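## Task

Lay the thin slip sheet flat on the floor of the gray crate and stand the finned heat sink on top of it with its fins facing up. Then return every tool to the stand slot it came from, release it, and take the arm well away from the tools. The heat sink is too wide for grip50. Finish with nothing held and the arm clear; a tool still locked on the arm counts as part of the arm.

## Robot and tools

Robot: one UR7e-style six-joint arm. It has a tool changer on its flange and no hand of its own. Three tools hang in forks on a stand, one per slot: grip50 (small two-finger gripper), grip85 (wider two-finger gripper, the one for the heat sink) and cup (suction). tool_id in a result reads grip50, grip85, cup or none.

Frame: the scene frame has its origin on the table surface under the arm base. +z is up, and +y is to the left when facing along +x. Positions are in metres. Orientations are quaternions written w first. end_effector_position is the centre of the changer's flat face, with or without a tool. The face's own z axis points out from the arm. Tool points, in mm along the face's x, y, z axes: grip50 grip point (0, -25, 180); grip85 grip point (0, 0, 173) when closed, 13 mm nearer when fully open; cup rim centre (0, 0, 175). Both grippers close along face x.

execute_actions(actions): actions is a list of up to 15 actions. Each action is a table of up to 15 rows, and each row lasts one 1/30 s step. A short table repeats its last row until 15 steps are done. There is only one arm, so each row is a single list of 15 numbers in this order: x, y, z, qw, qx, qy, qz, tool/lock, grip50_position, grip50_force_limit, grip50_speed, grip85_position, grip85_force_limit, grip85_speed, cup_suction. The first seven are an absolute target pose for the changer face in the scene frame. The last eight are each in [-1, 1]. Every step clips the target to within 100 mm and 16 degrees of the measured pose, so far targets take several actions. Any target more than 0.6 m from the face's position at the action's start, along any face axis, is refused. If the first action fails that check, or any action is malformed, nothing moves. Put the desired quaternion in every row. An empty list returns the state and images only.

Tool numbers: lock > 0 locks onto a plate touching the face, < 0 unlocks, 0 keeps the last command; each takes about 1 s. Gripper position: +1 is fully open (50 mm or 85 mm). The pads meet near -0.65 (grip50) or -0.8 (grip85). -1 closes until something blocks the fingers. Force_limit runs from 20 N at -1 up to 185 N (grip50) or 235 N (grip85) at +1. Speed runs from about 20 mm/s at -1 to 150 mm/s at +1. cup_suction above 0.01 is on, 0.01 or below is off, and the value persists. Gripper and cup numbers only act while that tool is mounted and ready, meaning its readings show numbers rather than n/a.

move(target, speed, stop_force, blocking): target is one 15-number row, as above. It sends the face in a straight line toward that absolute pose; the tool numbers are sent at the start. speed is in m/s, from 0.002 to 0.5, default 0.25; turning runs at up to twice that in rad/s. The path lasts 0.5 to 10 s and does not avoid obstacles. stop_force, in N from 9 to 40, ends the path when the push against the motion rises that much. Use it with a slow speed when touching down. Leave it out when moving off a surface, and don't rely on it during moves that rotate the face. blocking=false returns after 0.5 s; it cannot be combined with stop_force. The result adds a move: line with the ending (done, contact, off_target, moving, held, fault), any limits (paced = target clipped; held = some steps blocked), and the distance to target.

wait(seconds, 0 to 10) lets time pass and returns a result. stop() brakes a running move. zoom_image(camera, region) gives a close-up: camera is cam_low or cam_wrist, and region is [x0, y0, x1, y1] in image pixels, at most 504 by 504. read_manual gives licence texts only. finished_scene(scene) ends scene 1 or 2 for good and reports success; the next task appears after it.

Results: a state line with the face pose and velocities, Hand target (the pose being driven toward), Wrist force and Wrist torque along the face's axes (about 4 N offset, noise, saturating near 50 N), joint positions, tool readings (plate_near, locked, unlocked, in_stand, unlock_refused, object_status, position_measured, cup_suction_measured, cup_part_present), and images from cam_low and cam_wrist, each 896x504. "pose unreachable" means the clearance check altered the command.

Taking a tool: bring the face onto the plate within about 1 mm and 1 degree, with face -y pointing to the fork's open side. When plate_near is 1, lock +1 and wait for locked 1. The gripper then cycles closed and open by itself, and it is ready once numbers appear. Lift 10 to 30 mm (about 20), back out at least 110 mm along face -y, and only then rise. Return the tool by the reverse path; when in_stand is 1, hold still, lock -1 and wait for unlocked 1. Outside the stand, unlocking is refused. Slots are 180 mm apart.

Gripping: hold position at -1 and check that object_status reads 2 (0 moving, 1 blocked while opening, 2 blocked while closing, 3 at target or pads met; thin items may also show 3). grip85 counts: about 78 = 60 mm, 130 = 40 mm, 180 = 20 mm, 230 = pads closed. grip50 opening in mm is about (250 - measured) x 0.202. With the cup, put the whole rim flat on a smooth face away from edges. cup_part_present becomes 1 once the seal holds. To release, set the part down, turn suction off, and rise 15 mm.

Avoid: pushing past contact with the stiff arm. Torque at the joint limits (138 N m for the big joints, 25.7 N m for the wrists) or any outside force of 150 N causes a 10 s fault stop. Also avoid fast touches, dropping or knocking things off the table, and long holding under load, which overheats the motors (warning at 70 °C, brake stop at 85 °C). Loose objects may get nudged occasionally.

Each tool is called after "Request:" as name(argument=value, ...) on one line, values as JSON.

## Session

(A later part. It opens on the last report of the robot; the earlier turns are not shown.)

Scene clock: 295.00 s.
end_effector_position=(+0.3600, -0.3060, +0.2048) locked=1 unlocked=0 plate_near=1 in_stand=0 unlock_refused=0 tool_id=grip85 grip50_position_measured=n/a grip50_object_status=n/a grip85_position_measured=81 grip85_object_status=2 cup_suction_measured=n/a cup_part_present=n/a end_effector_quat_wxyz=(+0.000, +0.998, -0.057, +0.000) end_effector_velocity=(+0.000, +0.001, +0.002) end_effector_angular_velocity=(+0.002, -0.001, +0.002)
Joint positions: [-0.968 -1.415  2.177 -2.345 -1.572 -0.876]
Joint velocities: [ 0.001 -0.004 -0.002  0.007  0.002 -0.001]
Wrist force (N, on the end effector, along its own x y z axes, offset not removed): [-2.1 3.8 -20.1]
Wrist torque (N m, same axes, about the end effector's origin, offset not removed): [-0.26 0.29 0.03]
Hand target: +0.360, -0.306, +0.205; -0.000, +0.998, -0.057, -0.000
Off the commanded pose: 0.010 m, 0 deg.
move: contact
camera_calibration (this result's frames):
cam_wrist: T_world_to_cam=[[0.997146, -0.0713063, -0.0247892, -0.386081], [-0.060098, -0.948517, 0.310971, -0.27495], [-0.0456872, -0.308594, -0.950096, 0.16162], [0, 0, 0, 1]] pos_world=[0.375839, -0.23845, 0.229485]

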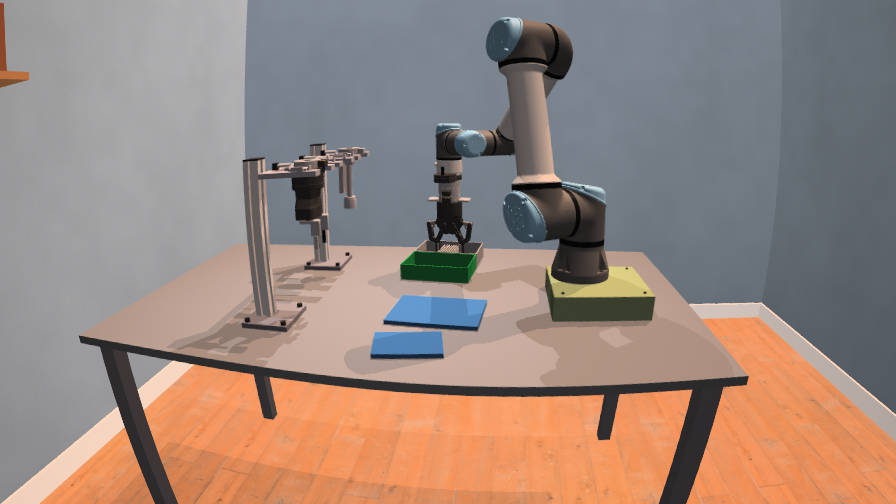

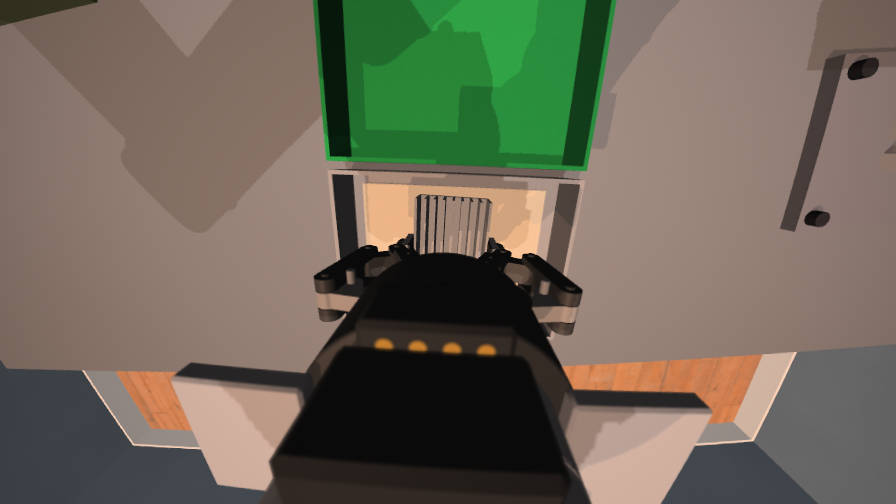

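Request:
move(target=[0.36,-0.306,0.2053,0,0.9984,-0.0567,0,0,1,0,0,0.7,-0.3,-0.5,0], speed=0.01)

Request:
move(target=[0.36,-0.306,0.30,0,0.9984,-0.0567,0,0,1,0,0,0.7,-0.3,-0.5,0], speed=0.1)

Request:
move(target=[0.44,-0.30,0.381,0,0.6972,0.7169,0,0,1,0,0,1,-0.3,-0.5,0])

Request:
move(target=[0.47,-0.0165,0.381,0,0.6972,0.7169,0,0,1,0,0,1,-0.3,-0.5,0])

Request:
move(target=[0.6302,-0.012,0.381,0,0.6972,0.7169,0,0,1,0,0,1,-0.3,-0.5,0], speed=0.08)

Request:
move(target=[0.6302,-0.012,0.3618,0,0.6972,0.7169,0,0,1,0,0,1,-0.3,-0.5,0], speed=0.02)

Request:
execute_actions(actions=[[[0.6302,-0.012,0.3618,0,0.6972,0.7169,0,-1,1,0,0,1,0,0,0]],[[0.6302,-0.012,0.3618,0,0.6972,0.7169,0,-1,1,0,0,1,0,0,0]],[[0.6302,-0.012,0.3618,0,0.6972,0.7169,0,-1,1,0,0,1,0,0,0]]])

Scene clock: 303.63 s.
end_effector_position=(+0.3600, -0.3060, +0.2053) locked=1 unlocked=0 plate_near=1 in_stand=0 unlock_refused=0 tool_id=grip85 grip50_position_measured=n/a grip50_object_status=n/a grip85_position_measured=41 grip85_object_status=3 cup_suction_measured=n/a cup_part_present=n/a end_effector_quat_wxyz=(+0.000, +0.998, -0.057, +0.000) end_effector_velocity=(+0.000, +0.000, -0.001) end_effector_angular_velocity=(+0.003, +0.000, -0.001)
Joint positions: [-0.968 -1.416  2.176 -2.344 -1.572 -0.876]
Joint velocities: [ 0.     0.002 -0.     0.     0.001  0.001]
Wrist force (N, on the end effector, along its own x y z axes, offset not removed): [-1.5 -0.6 -1.5]
Wrist torque (N m, same axes, about the end effector's origin, offset not removed): [0.00 0.11 0.10]
Hand target: +0.360, -0.306, +0.205; +0.000, +0.998, -0.057, -0.000
Off the commanded pose: 0.000 m, 0 deg.
move: done
camera_calibration (this result's frames):
cam_wrist: T_world_to_cam=[[0.997146, -0.071301, -0.0248261, -0.386047], [-0.0600838, -0.948534, 0.310925, -0.275077], [-0.0457176, -0.308546, -0.95011, 0.162096], [0, 0, 0, 1]] pos_world=[0.375828, -0.238432, 0.229953]

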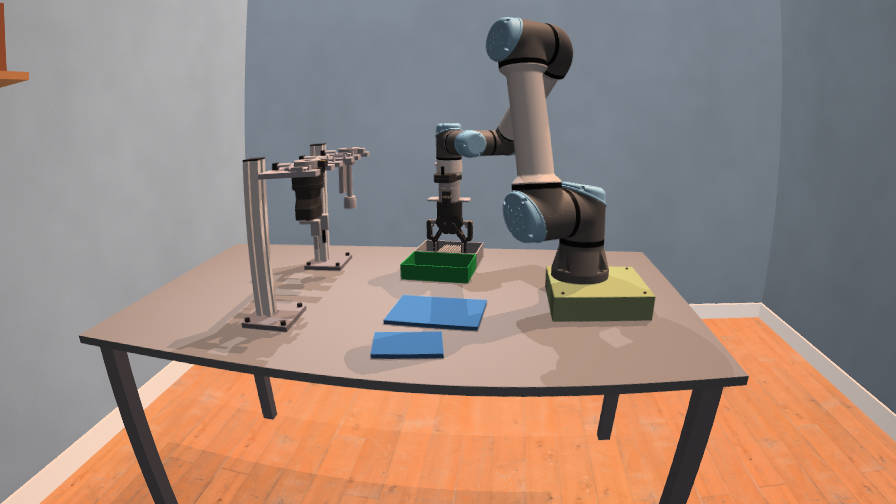

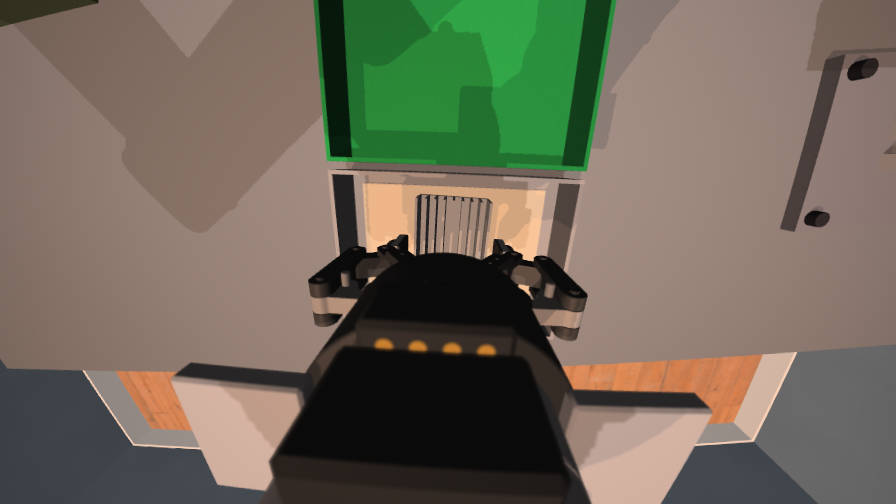

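Scene clock: 305.03 s.
end_effector_position=(+0.3600, -0.3059, +0.2998) locked=1 unlocked=0 plate_near=1 in_stand=0 unlock_refused=0 tool_id=grip85 grip50_position_measured=n/a grip50_object_status=n/a grip85_position_measured=41 grip85_object_status=3 cup_suction_measured=n/a cup_part_present=n/a end_effector_quat_wxyz=(+0.000, +0.998, -0.057, +0.000) end_effector_velocity=(-0.000, -0.000, +0.002) end_effector_angular_velocity=(+0.000, +0.002, +0.000)
Joint positions: [-0.967 -1.57   2.049 -2.063 -1.572 -0.876]
Joint velocities: [-0.    -0.002 -0.003  0.006 -0.001 -0.001]
Wrist force (N, on the end effector, along its own x y z axes, offset not removed): [-4.8 -1.2 -1.2]
Wrist torque (N m, same axes, about the end effector's origin, offset not removed): [0.11 0.36 0.09]
Hand target: +0.360, -0.306, +0.300; +0.000, +0.998, -0.057, +0.000
Off the commanded pose: 0.000 m, 0 deg.
move: done
camera_calibration (this result's frames):
cam_wrist: T_world_to_cam=[[0.997146, -0.0713121, -0.0248007, -0.383697], [-0.0601016, -0.948528, 0.310938, -0.304377], [-0.0456978, -0.308559, -0.950107, 0.251915], [0, 0, 0, 1]] pos_world=[0.375821, -0.238341, 0.324473]

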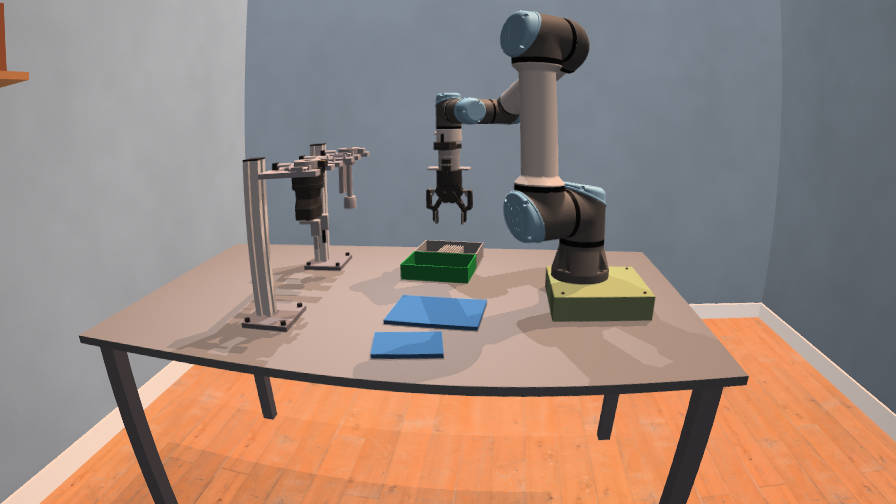

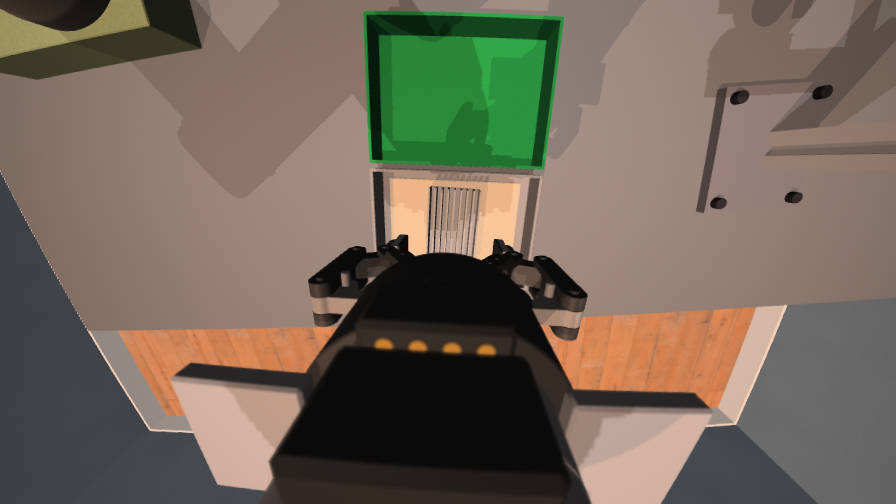

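Scene clock: 308.93 s.
end_effector_position=(+0.4399, -0.3000, +0.3810) locked=1 unlocked=0 plate_near=1 in_stand=0 unlock_refused=0 tool_id=grip85 grip50_position_measured=n/a grip50_object_status=n/a grip85_position_measured=3 grip85_object_status=3 cup_suction_measured=n/a cup_part_present=n/a end_effector_quat_wxyz=(-0.000, +0.697, +0.717, +0.000) end_effector_velocity=(+0.000, -0.000, +0.000) end_effector_angular_velocity=(+0.001, -0.001, +0.008)
Joint positions: [-0.827 -1.499  1.752 -1.836 -1.574 -2.447]
Joint velocities: [ 0.     0.001 -0.002  0.001  0.001 -0.008]
Wrist force (N, on the end effector, along its own x y z axes, offset not removed): [-0.6 -3.1 -3.0]
Wrist torque (N m, same axes, about the end effector's origin, offset not removed): [-0.19 -0.01 -0.02]
Hand target: +0.440, -0.300, +0.381; -0.000, +0.697, +0.717, +0.000
Off the commanded pose: 0.000 m, 0 deg.
move: done
camera_calibration (this result's frames):
cam_wrist: T_world_to_cam=[[-0.0690395, 0.997311, -0.0246002, 0.328577], [0.947594, 0.0732682, 0.310962, -0.455966], [0.311928, -0.00184238, -0.950104, 0.269244], [0, 0, 0, 1]] pos_world=[0.370771, -0.293789, 0.405681]

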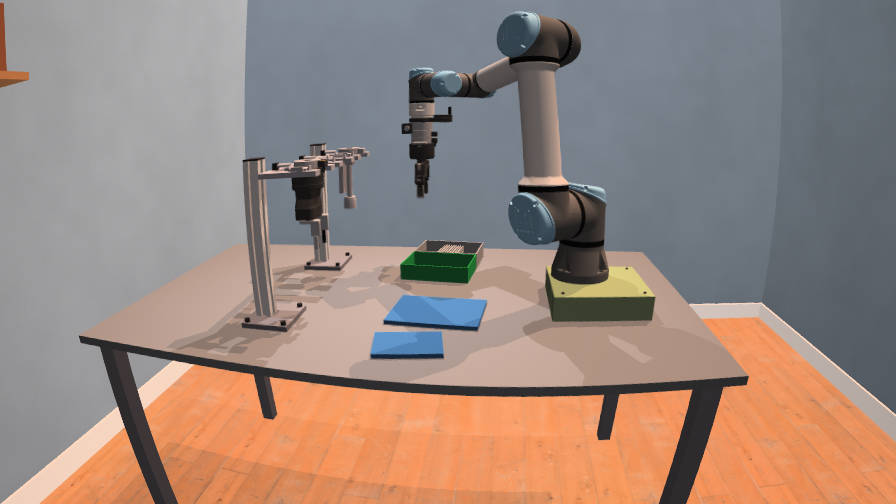

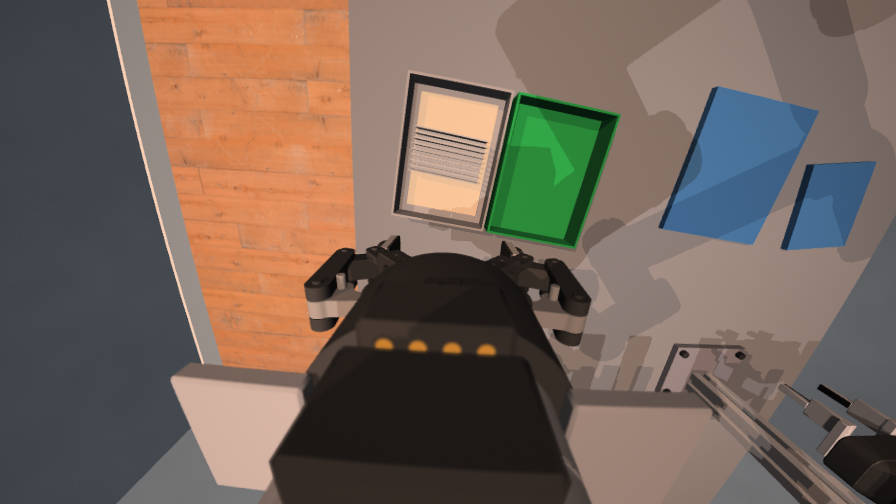

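Scene clock: 310.67 s.
end_effector_position=(+0.4699, -0.0167, +0.3809) locked=1 unlocked=0 plate_near=1 in_stand=0 unlock_refused=0 tool_id=grip85 grip50_position_measured=n/a grip50_object_status=n/a grip85_position_measured=3 grip85_object_status=3 cup_suction_measured=n/a cup_part_present=n/a end_effector_quat_wxyz=(-0.000, +0.697, +0.717, +0.000) end_effector_velocity=(+0.001, +0.002, -0.001) end_effector_angular_velocity=(+0.001, +0.001, -0.000)
Joint positions: [-0.292 -1.644  1.904 -1.84  -1.578 -1.912]
Joint velocities: [ 0.005  0.003 -0.001  0.     0.     0.005]
Wrist force (N, on the end effector, along its own x y z axes, offset not removed): [-3.2 -0.1 -2.4]
Wrist torque (N m, same axes, about the end effector's origin, offset not removed): [-0.20 0.29 -0.04]
Hand target: +0.470, -0.017, +0.381; -0.000, +0.697, +0.717, +0.000
Off the commanded pose: 0.000 m, 0 deg.
move: done
camera_calibration (this result's frames):
cam_wrist: T_world_to_cam=[[-0.0698708, 0.99728, -0.0234765, 0.0480391], [0.947548, 0.0737076, 0.310999, -0.505157], [0.311884, -0.000515385, -0.95012, 0.260344], [0, 0, 0, 1]] pos_world=[0.40082, -0.0105404, 0.405589]

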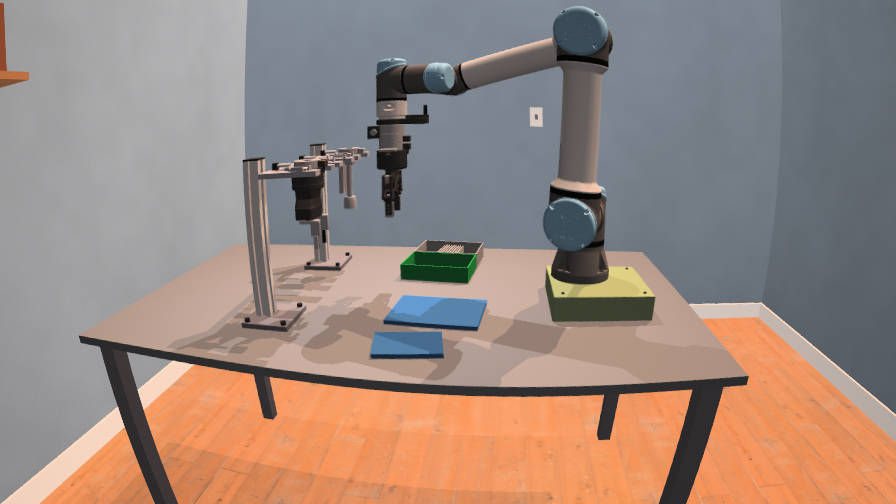

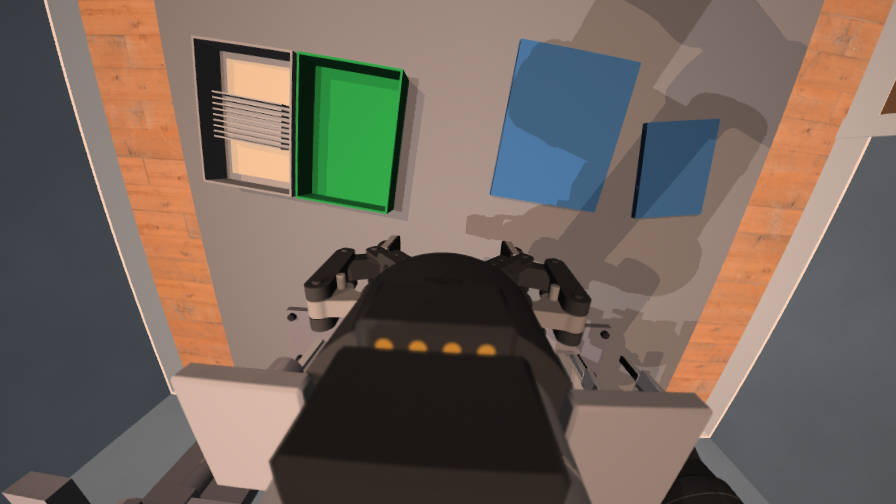

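Scene clock: 313.10 s.
end_effector_position=(+0.6300, -0.0121, +0.3812) locked=1 unlocked=0 plate_near=1 in_stand=0 unlock_refused=0 tool_id=grip85 grip50_position_measured=n/a grip50_object_status=n/a grip85_position_measured=3 grip85_object_status=3 cup_suction_measured=n/a cup_part_present=n/a end_effector_quat_wxyz=(-0.000, +0.697, +0.717, +0.000) end_effector_velocity=(+0.002, -0.001, +0.001) end_effector_angular_velocity=(-0.001, -0.002, +0.001)
Joint positions: [-0.203 -1.262  1.469 -1.786 -1.58  -1.823]
Joint velocities: [-0.     0.003 -0.007  0.001 -0.001 -0.002]
Wrist force (N, on the end effector, along its own x y z axes, offset not removed): [-6.1 -0.4 -2.1]
Wrist torque (N m, same axes, about the end effector's origin, offset not removed): [0.04 0.52 -0.03]
Hand target: +0.630, -0.012, +0.381; -0.000, +0.697, +0.717, +0.000
Off the commanded pose: 0.000 m, 0 deg.
move: done
camera_calibration (this result's frames):
cam_wrist: T_world_to_cam=[[-0.0698566, 0.997253, -0.0246144, 0.0550953], [0.947553, 0.0740489, 0.310901, -0.657207], [0.311869, -0.00160502, -0.950124, 0.210689], [0, 0, 0, 1]] pos_world=[0.56088, -0.00594035, 0.405863]

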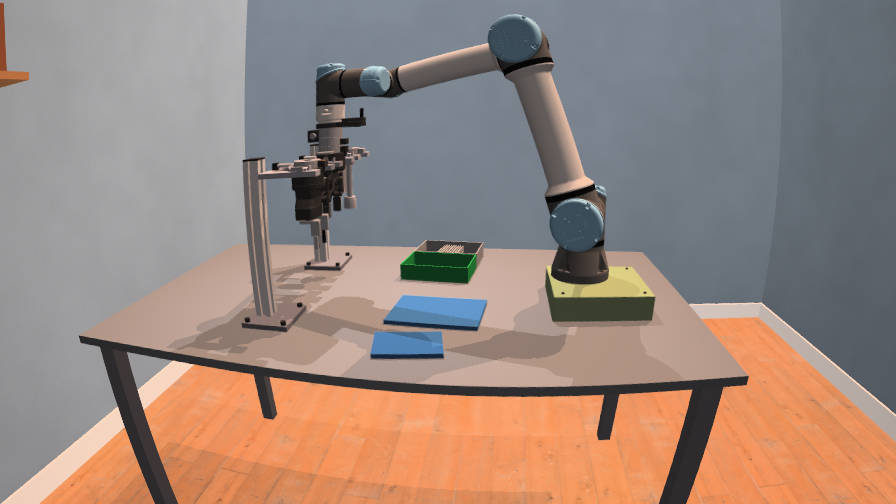

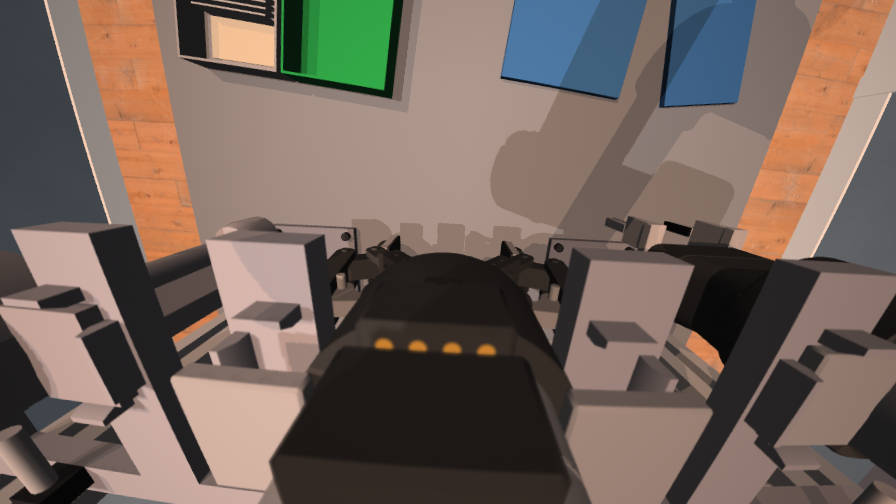

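Scene clock: 314.37 s.
end_effector_position=(+0.6302, -0.0120, +0.3619) locked=1 unlocked=0 plate_near=1 in_stand=1 unlock_refused=0 tool_id=grip85 grip50_position_measured=n/a grip50_object_status=n/a grip85_position_measured=3 grip85_object_status=3 cup_suction_measured=n/a cup_part_present=n/a end_effector_quat_wxyz=(-0.000, +0.697, +0.717, -0.000) end_effector_velocity=(+0.000, -0.000, -0.002) end_effector_angular_velocity=(-0.001, +0.003, -0.000)
Joint positions: [-0.203 -1.251  1.504 -1.833 -1.58  -1.823]
Joint velocities: [-0.     0.002  0.003 -0.003 -0.001 -0.   ]
Wrist force (N, on the end effector, along its own x y z axes, offset not removed): [-2.8 2.5 -0.4]
Wrist torque (N m, same axes, about the end effector's origin, offset not removed): [0.22 -0.01 -0.03]
Hand target: +0.630, -0.012, +0.362; -0.000, +0.697, +0.717, -0.000
Off the commanded pose: 0.000 m, 0 deg.
move: done
camera_calibration (this result's frames):
cam_wrist: T_world_to_cam=[[-0.0698522, 0.997248, -0.0248241, 0.0546233], [0.947543, 0.0741102, 0.310917, -0.651422], [0.311901, -0.00180369, -0.950113, 0.192299], [0, 0, 0, 1]] pos_world=[0.561087, -0.00584916, 0.3866]

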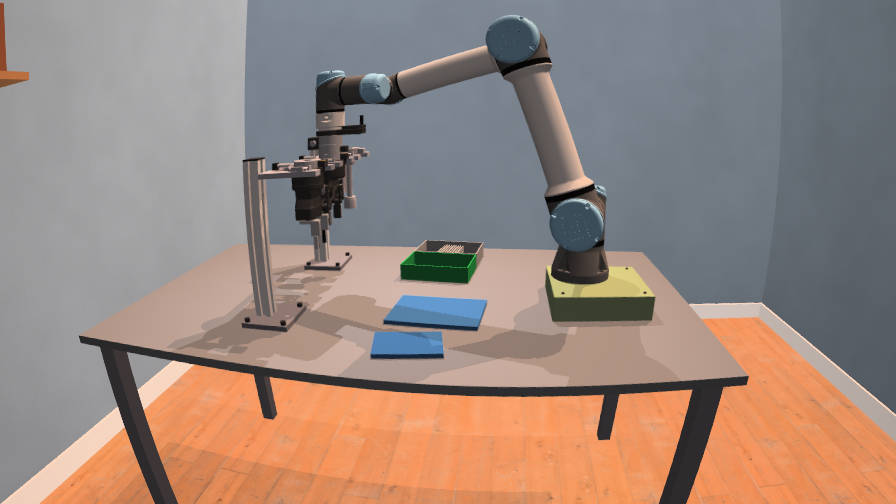

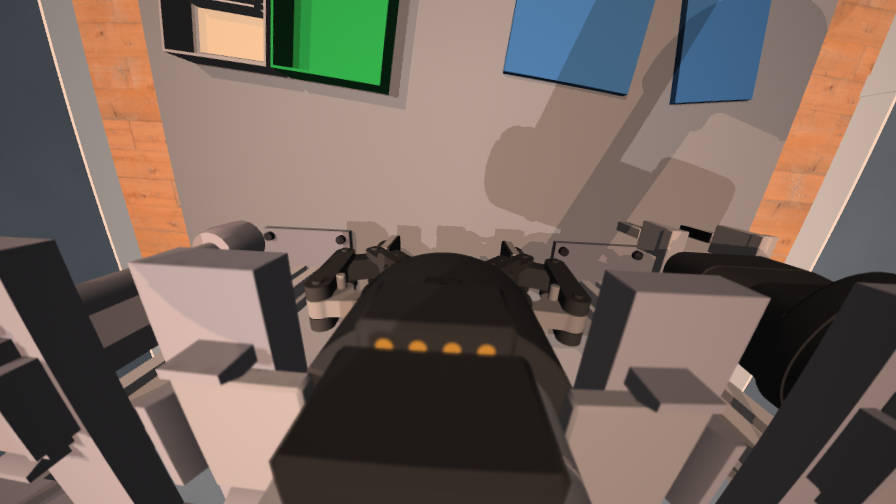

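Scene clock: 315.87 s.
end_effector_position=(+0.6302, -0.0120, +0.3618) locked=0 unlocked=1 plate_near=1 in_stand=1 unlock_refused=0 tool_id=none grip50_position_measured=n/a grip50_object_status=n/a grip85_position_measured=n/a grip85_object_status=n/a cup_suction_measured=n/a cup_part_present=n/a end_effector_quat_wxyz=(+0.000, +0.697, +0.717, +0.000) end_effector_velocity=(-0.000, +0.000, +0.000) end_effector_angular_velocity=(-0.001, +0.000, -0.000)
Joint positions: [-0.203 -1.251  1.505 -1.833 -1.581 -1.823]
Joint velocities: [ 0.001 -0.001 -0.     0.001 -0.001  0.001]
Wrist force (N, on the end effector, along its own x y z axes, offset not removed): [-3.7 1.1 0.4]
Wrist torque (N m, same axes, about the end effector's origin, offset not removed): [0.02 0.29 0.02]
Hand target: +0.630, -0.012, +0.362; +0.000, +0.697, +0.717, +0.000
Off the commanded pose: 0.000 m, 0 deg.
camera_calibration (this result's frames):
cam_wrist: T_world_to_cam=[[-0.0698501, 0.997248, -0.0248511, 0.054631], [0.947526, 0.0741166, 0.310968, -0.651383], [0.311954, -0.00182584, -0.950095, 0.192132], [0, 0, 0, 1]] pos_world=[0.561082, -0.00585152, 0.386461]

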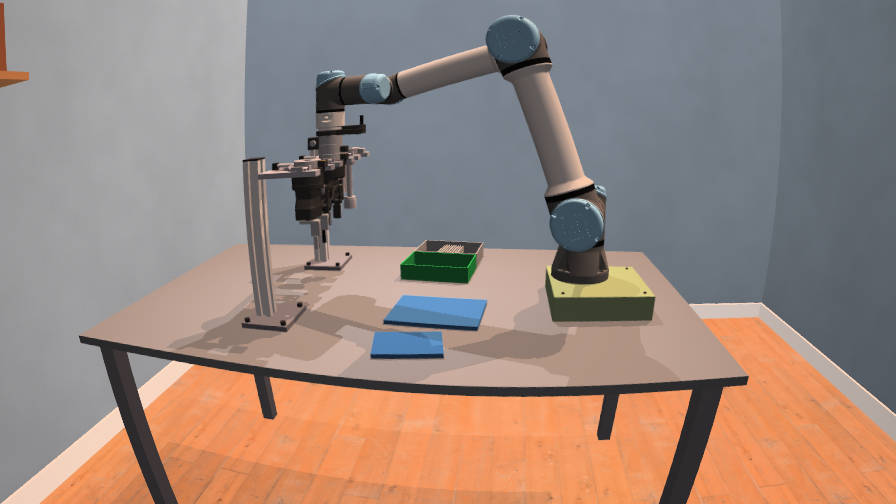

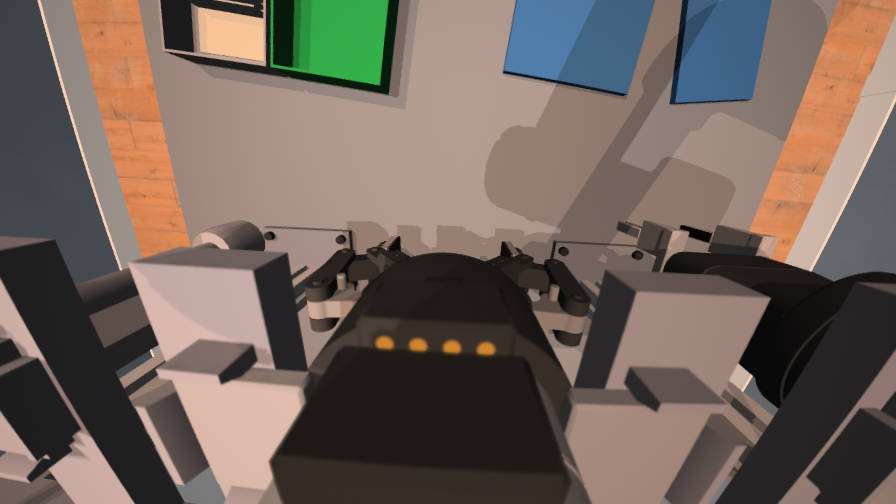

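Request:
move(target=[0.6302,-0.012,0.395,0,0.6972,0.7169,0,0,1,0,0,1,0,0,0], speed=0.05)

Request:
move(target=[0.40,-0.37,0.36,0,0.6972,0.7169,0,0,1,0,0,1,0,0,0])

Request:
zoom_image(camera="cam_wrist", region=[380,80,640,300])

Scene clock: 319.87 s.
end_effector_position=(+0.6302, -0.0120, +0.3948) locked=0 unlocked=1 plate_near=0 in_stand=0 unlock_refused=0 tool_id=none grip50_position_measured=n/a grip50_object_status=n/a grip85_position_measured=n/a grip85_object_status=n/a cup_suction_measured=n/a cup_part_present=n/a end_effector_quat_wxyz=(+0.000, +0.697, +0.717, +0.000) end_effector_velocity=(+0.000, +0.001, +0.001) end_effector_angular_velocity=(+0.001, +0.001, +0.001)
Joint positions: [-0.202 -1.268  1.441 -1.753 -1.581 -1.823]
Joint velocities: [ 0.001  0.    -0.004  0.005  0.001  0.001]
Wrist force (N, on the end effector, along its own x y z axes, offset not removed): [-2.4 0.6 -4.3]
Wrist torque (N m, same axes, about the end effector's origin, offset not removed): [0.19 0.00 -0.06]
Hand target: +0.630, -0.012, +0.395; +0.000, +0.697, +0.717, +0.000
Off the commanded pose: 0.000 m, 0 deg.
move: done
camera_calibration (this result's frames):
cam_wrist: T_world_to_cam=[[-0.0698523, 0.997248, -0.0248354, 0.0554343], [0.947537, 0.0741138, 0.310935, -0.661616], [0.31192, -0.0018129, -0.950107, 0.223554], [0, 0, 0, 1]] pos_world=[0.561048, -0.00584157, 0.419496]

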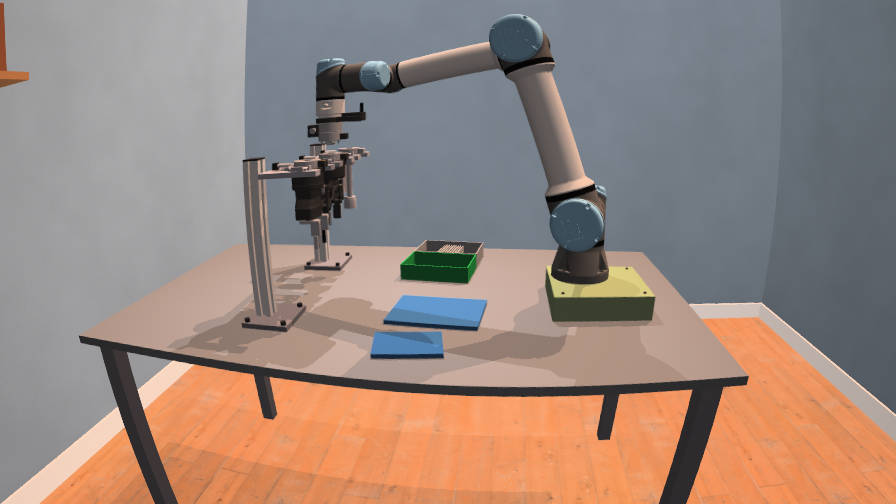

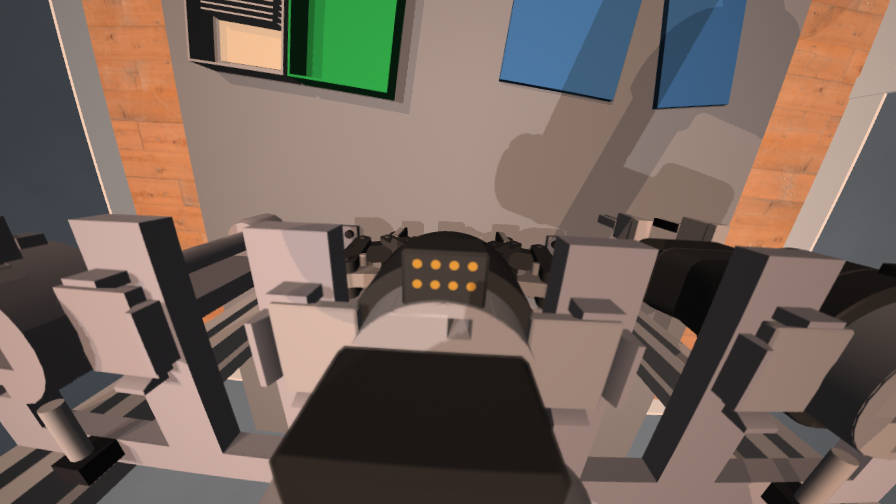

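Scene clock: 322.17 s.
end_effector_position=(+0.4001, -0.3698, +0.3599) locked=0 unlocked=1 plate_near=0 in_stand=0 unlock_refused=0 tool_id=none grip50_position_measured=n/a grip50_object_status=n/a grip85_position_measured=n/a grip85_object_status=n/a cup_suction_measured=n/a cup_part_present=n/a end_effector_quat_wxyz=(+0.001, +0.697, +0.717, -0.001) end_effector_velocity=(-0.001, -0.002, +0.000) end_effector_angular_velocity=(-0.001, -0.001, -0.000)
Joint positions: [-0.97  -1.457  1.761 -1.889 -1.573 -2.591]
Joint velocities: [-0.003  0.    -0.001 -0.001  0.    -0.003]
Wrist force (N, on the end effector, along its own x y z axes, offset not removed): [-2.6 -0.9 -4.3]
Wrist torque (N m, same axes, about the end effector's origin, offset not removed): [-0.01 0.10 0.09]
Hand target: +0.400, -0.370, +0.360; +0.001, +0.697, +0.717, -0.001
Off the commanded pose: 0.000 m, 0 deg.
move: done
camera_calibration (this result's frames):
cam_wrist: T_world_to_cam=[[-0.0698548, 0.997199, -0.026725, 0.39596], [0.94754, 0.0747052, 0.310785, -0.405973], [0.311911, -0.00361313, -0.950104, 0.260818], [0, 0, 0, 1]] pos_world=[0.330983, -0.36358, 0.384556]

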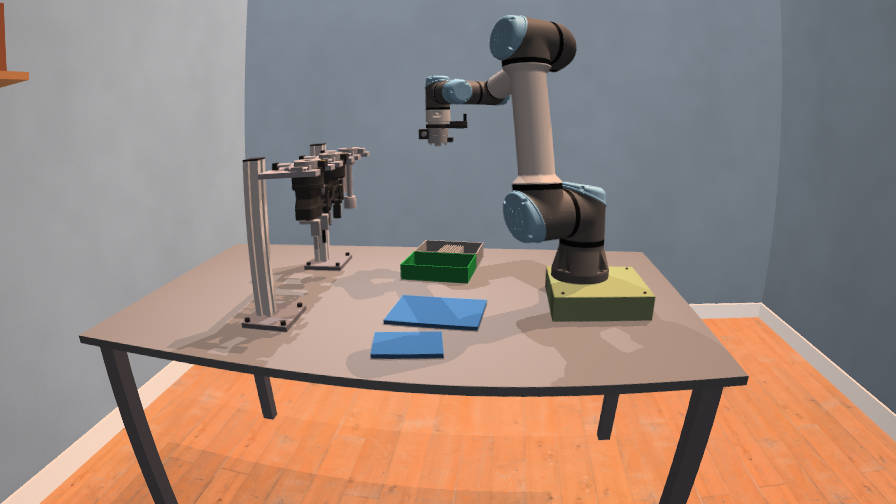

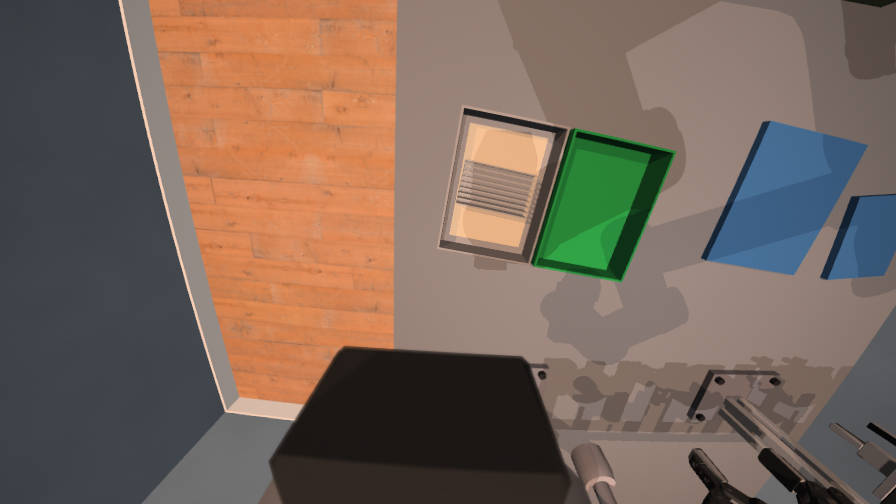

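Region (380, 80, 640, 300) of cam_wrist's 896x504 image, scaled by 1.938, with more detail than that image has; it fills the top 426 rows of this view, and the rest is white.

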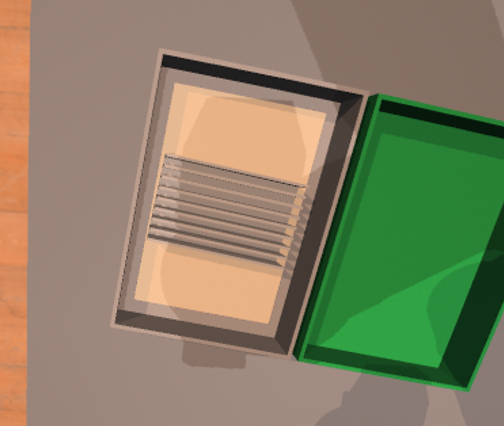

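Just on the sheet. Accept.

Request:
finished_scene(scene=1)

The scene is finished: the task was done.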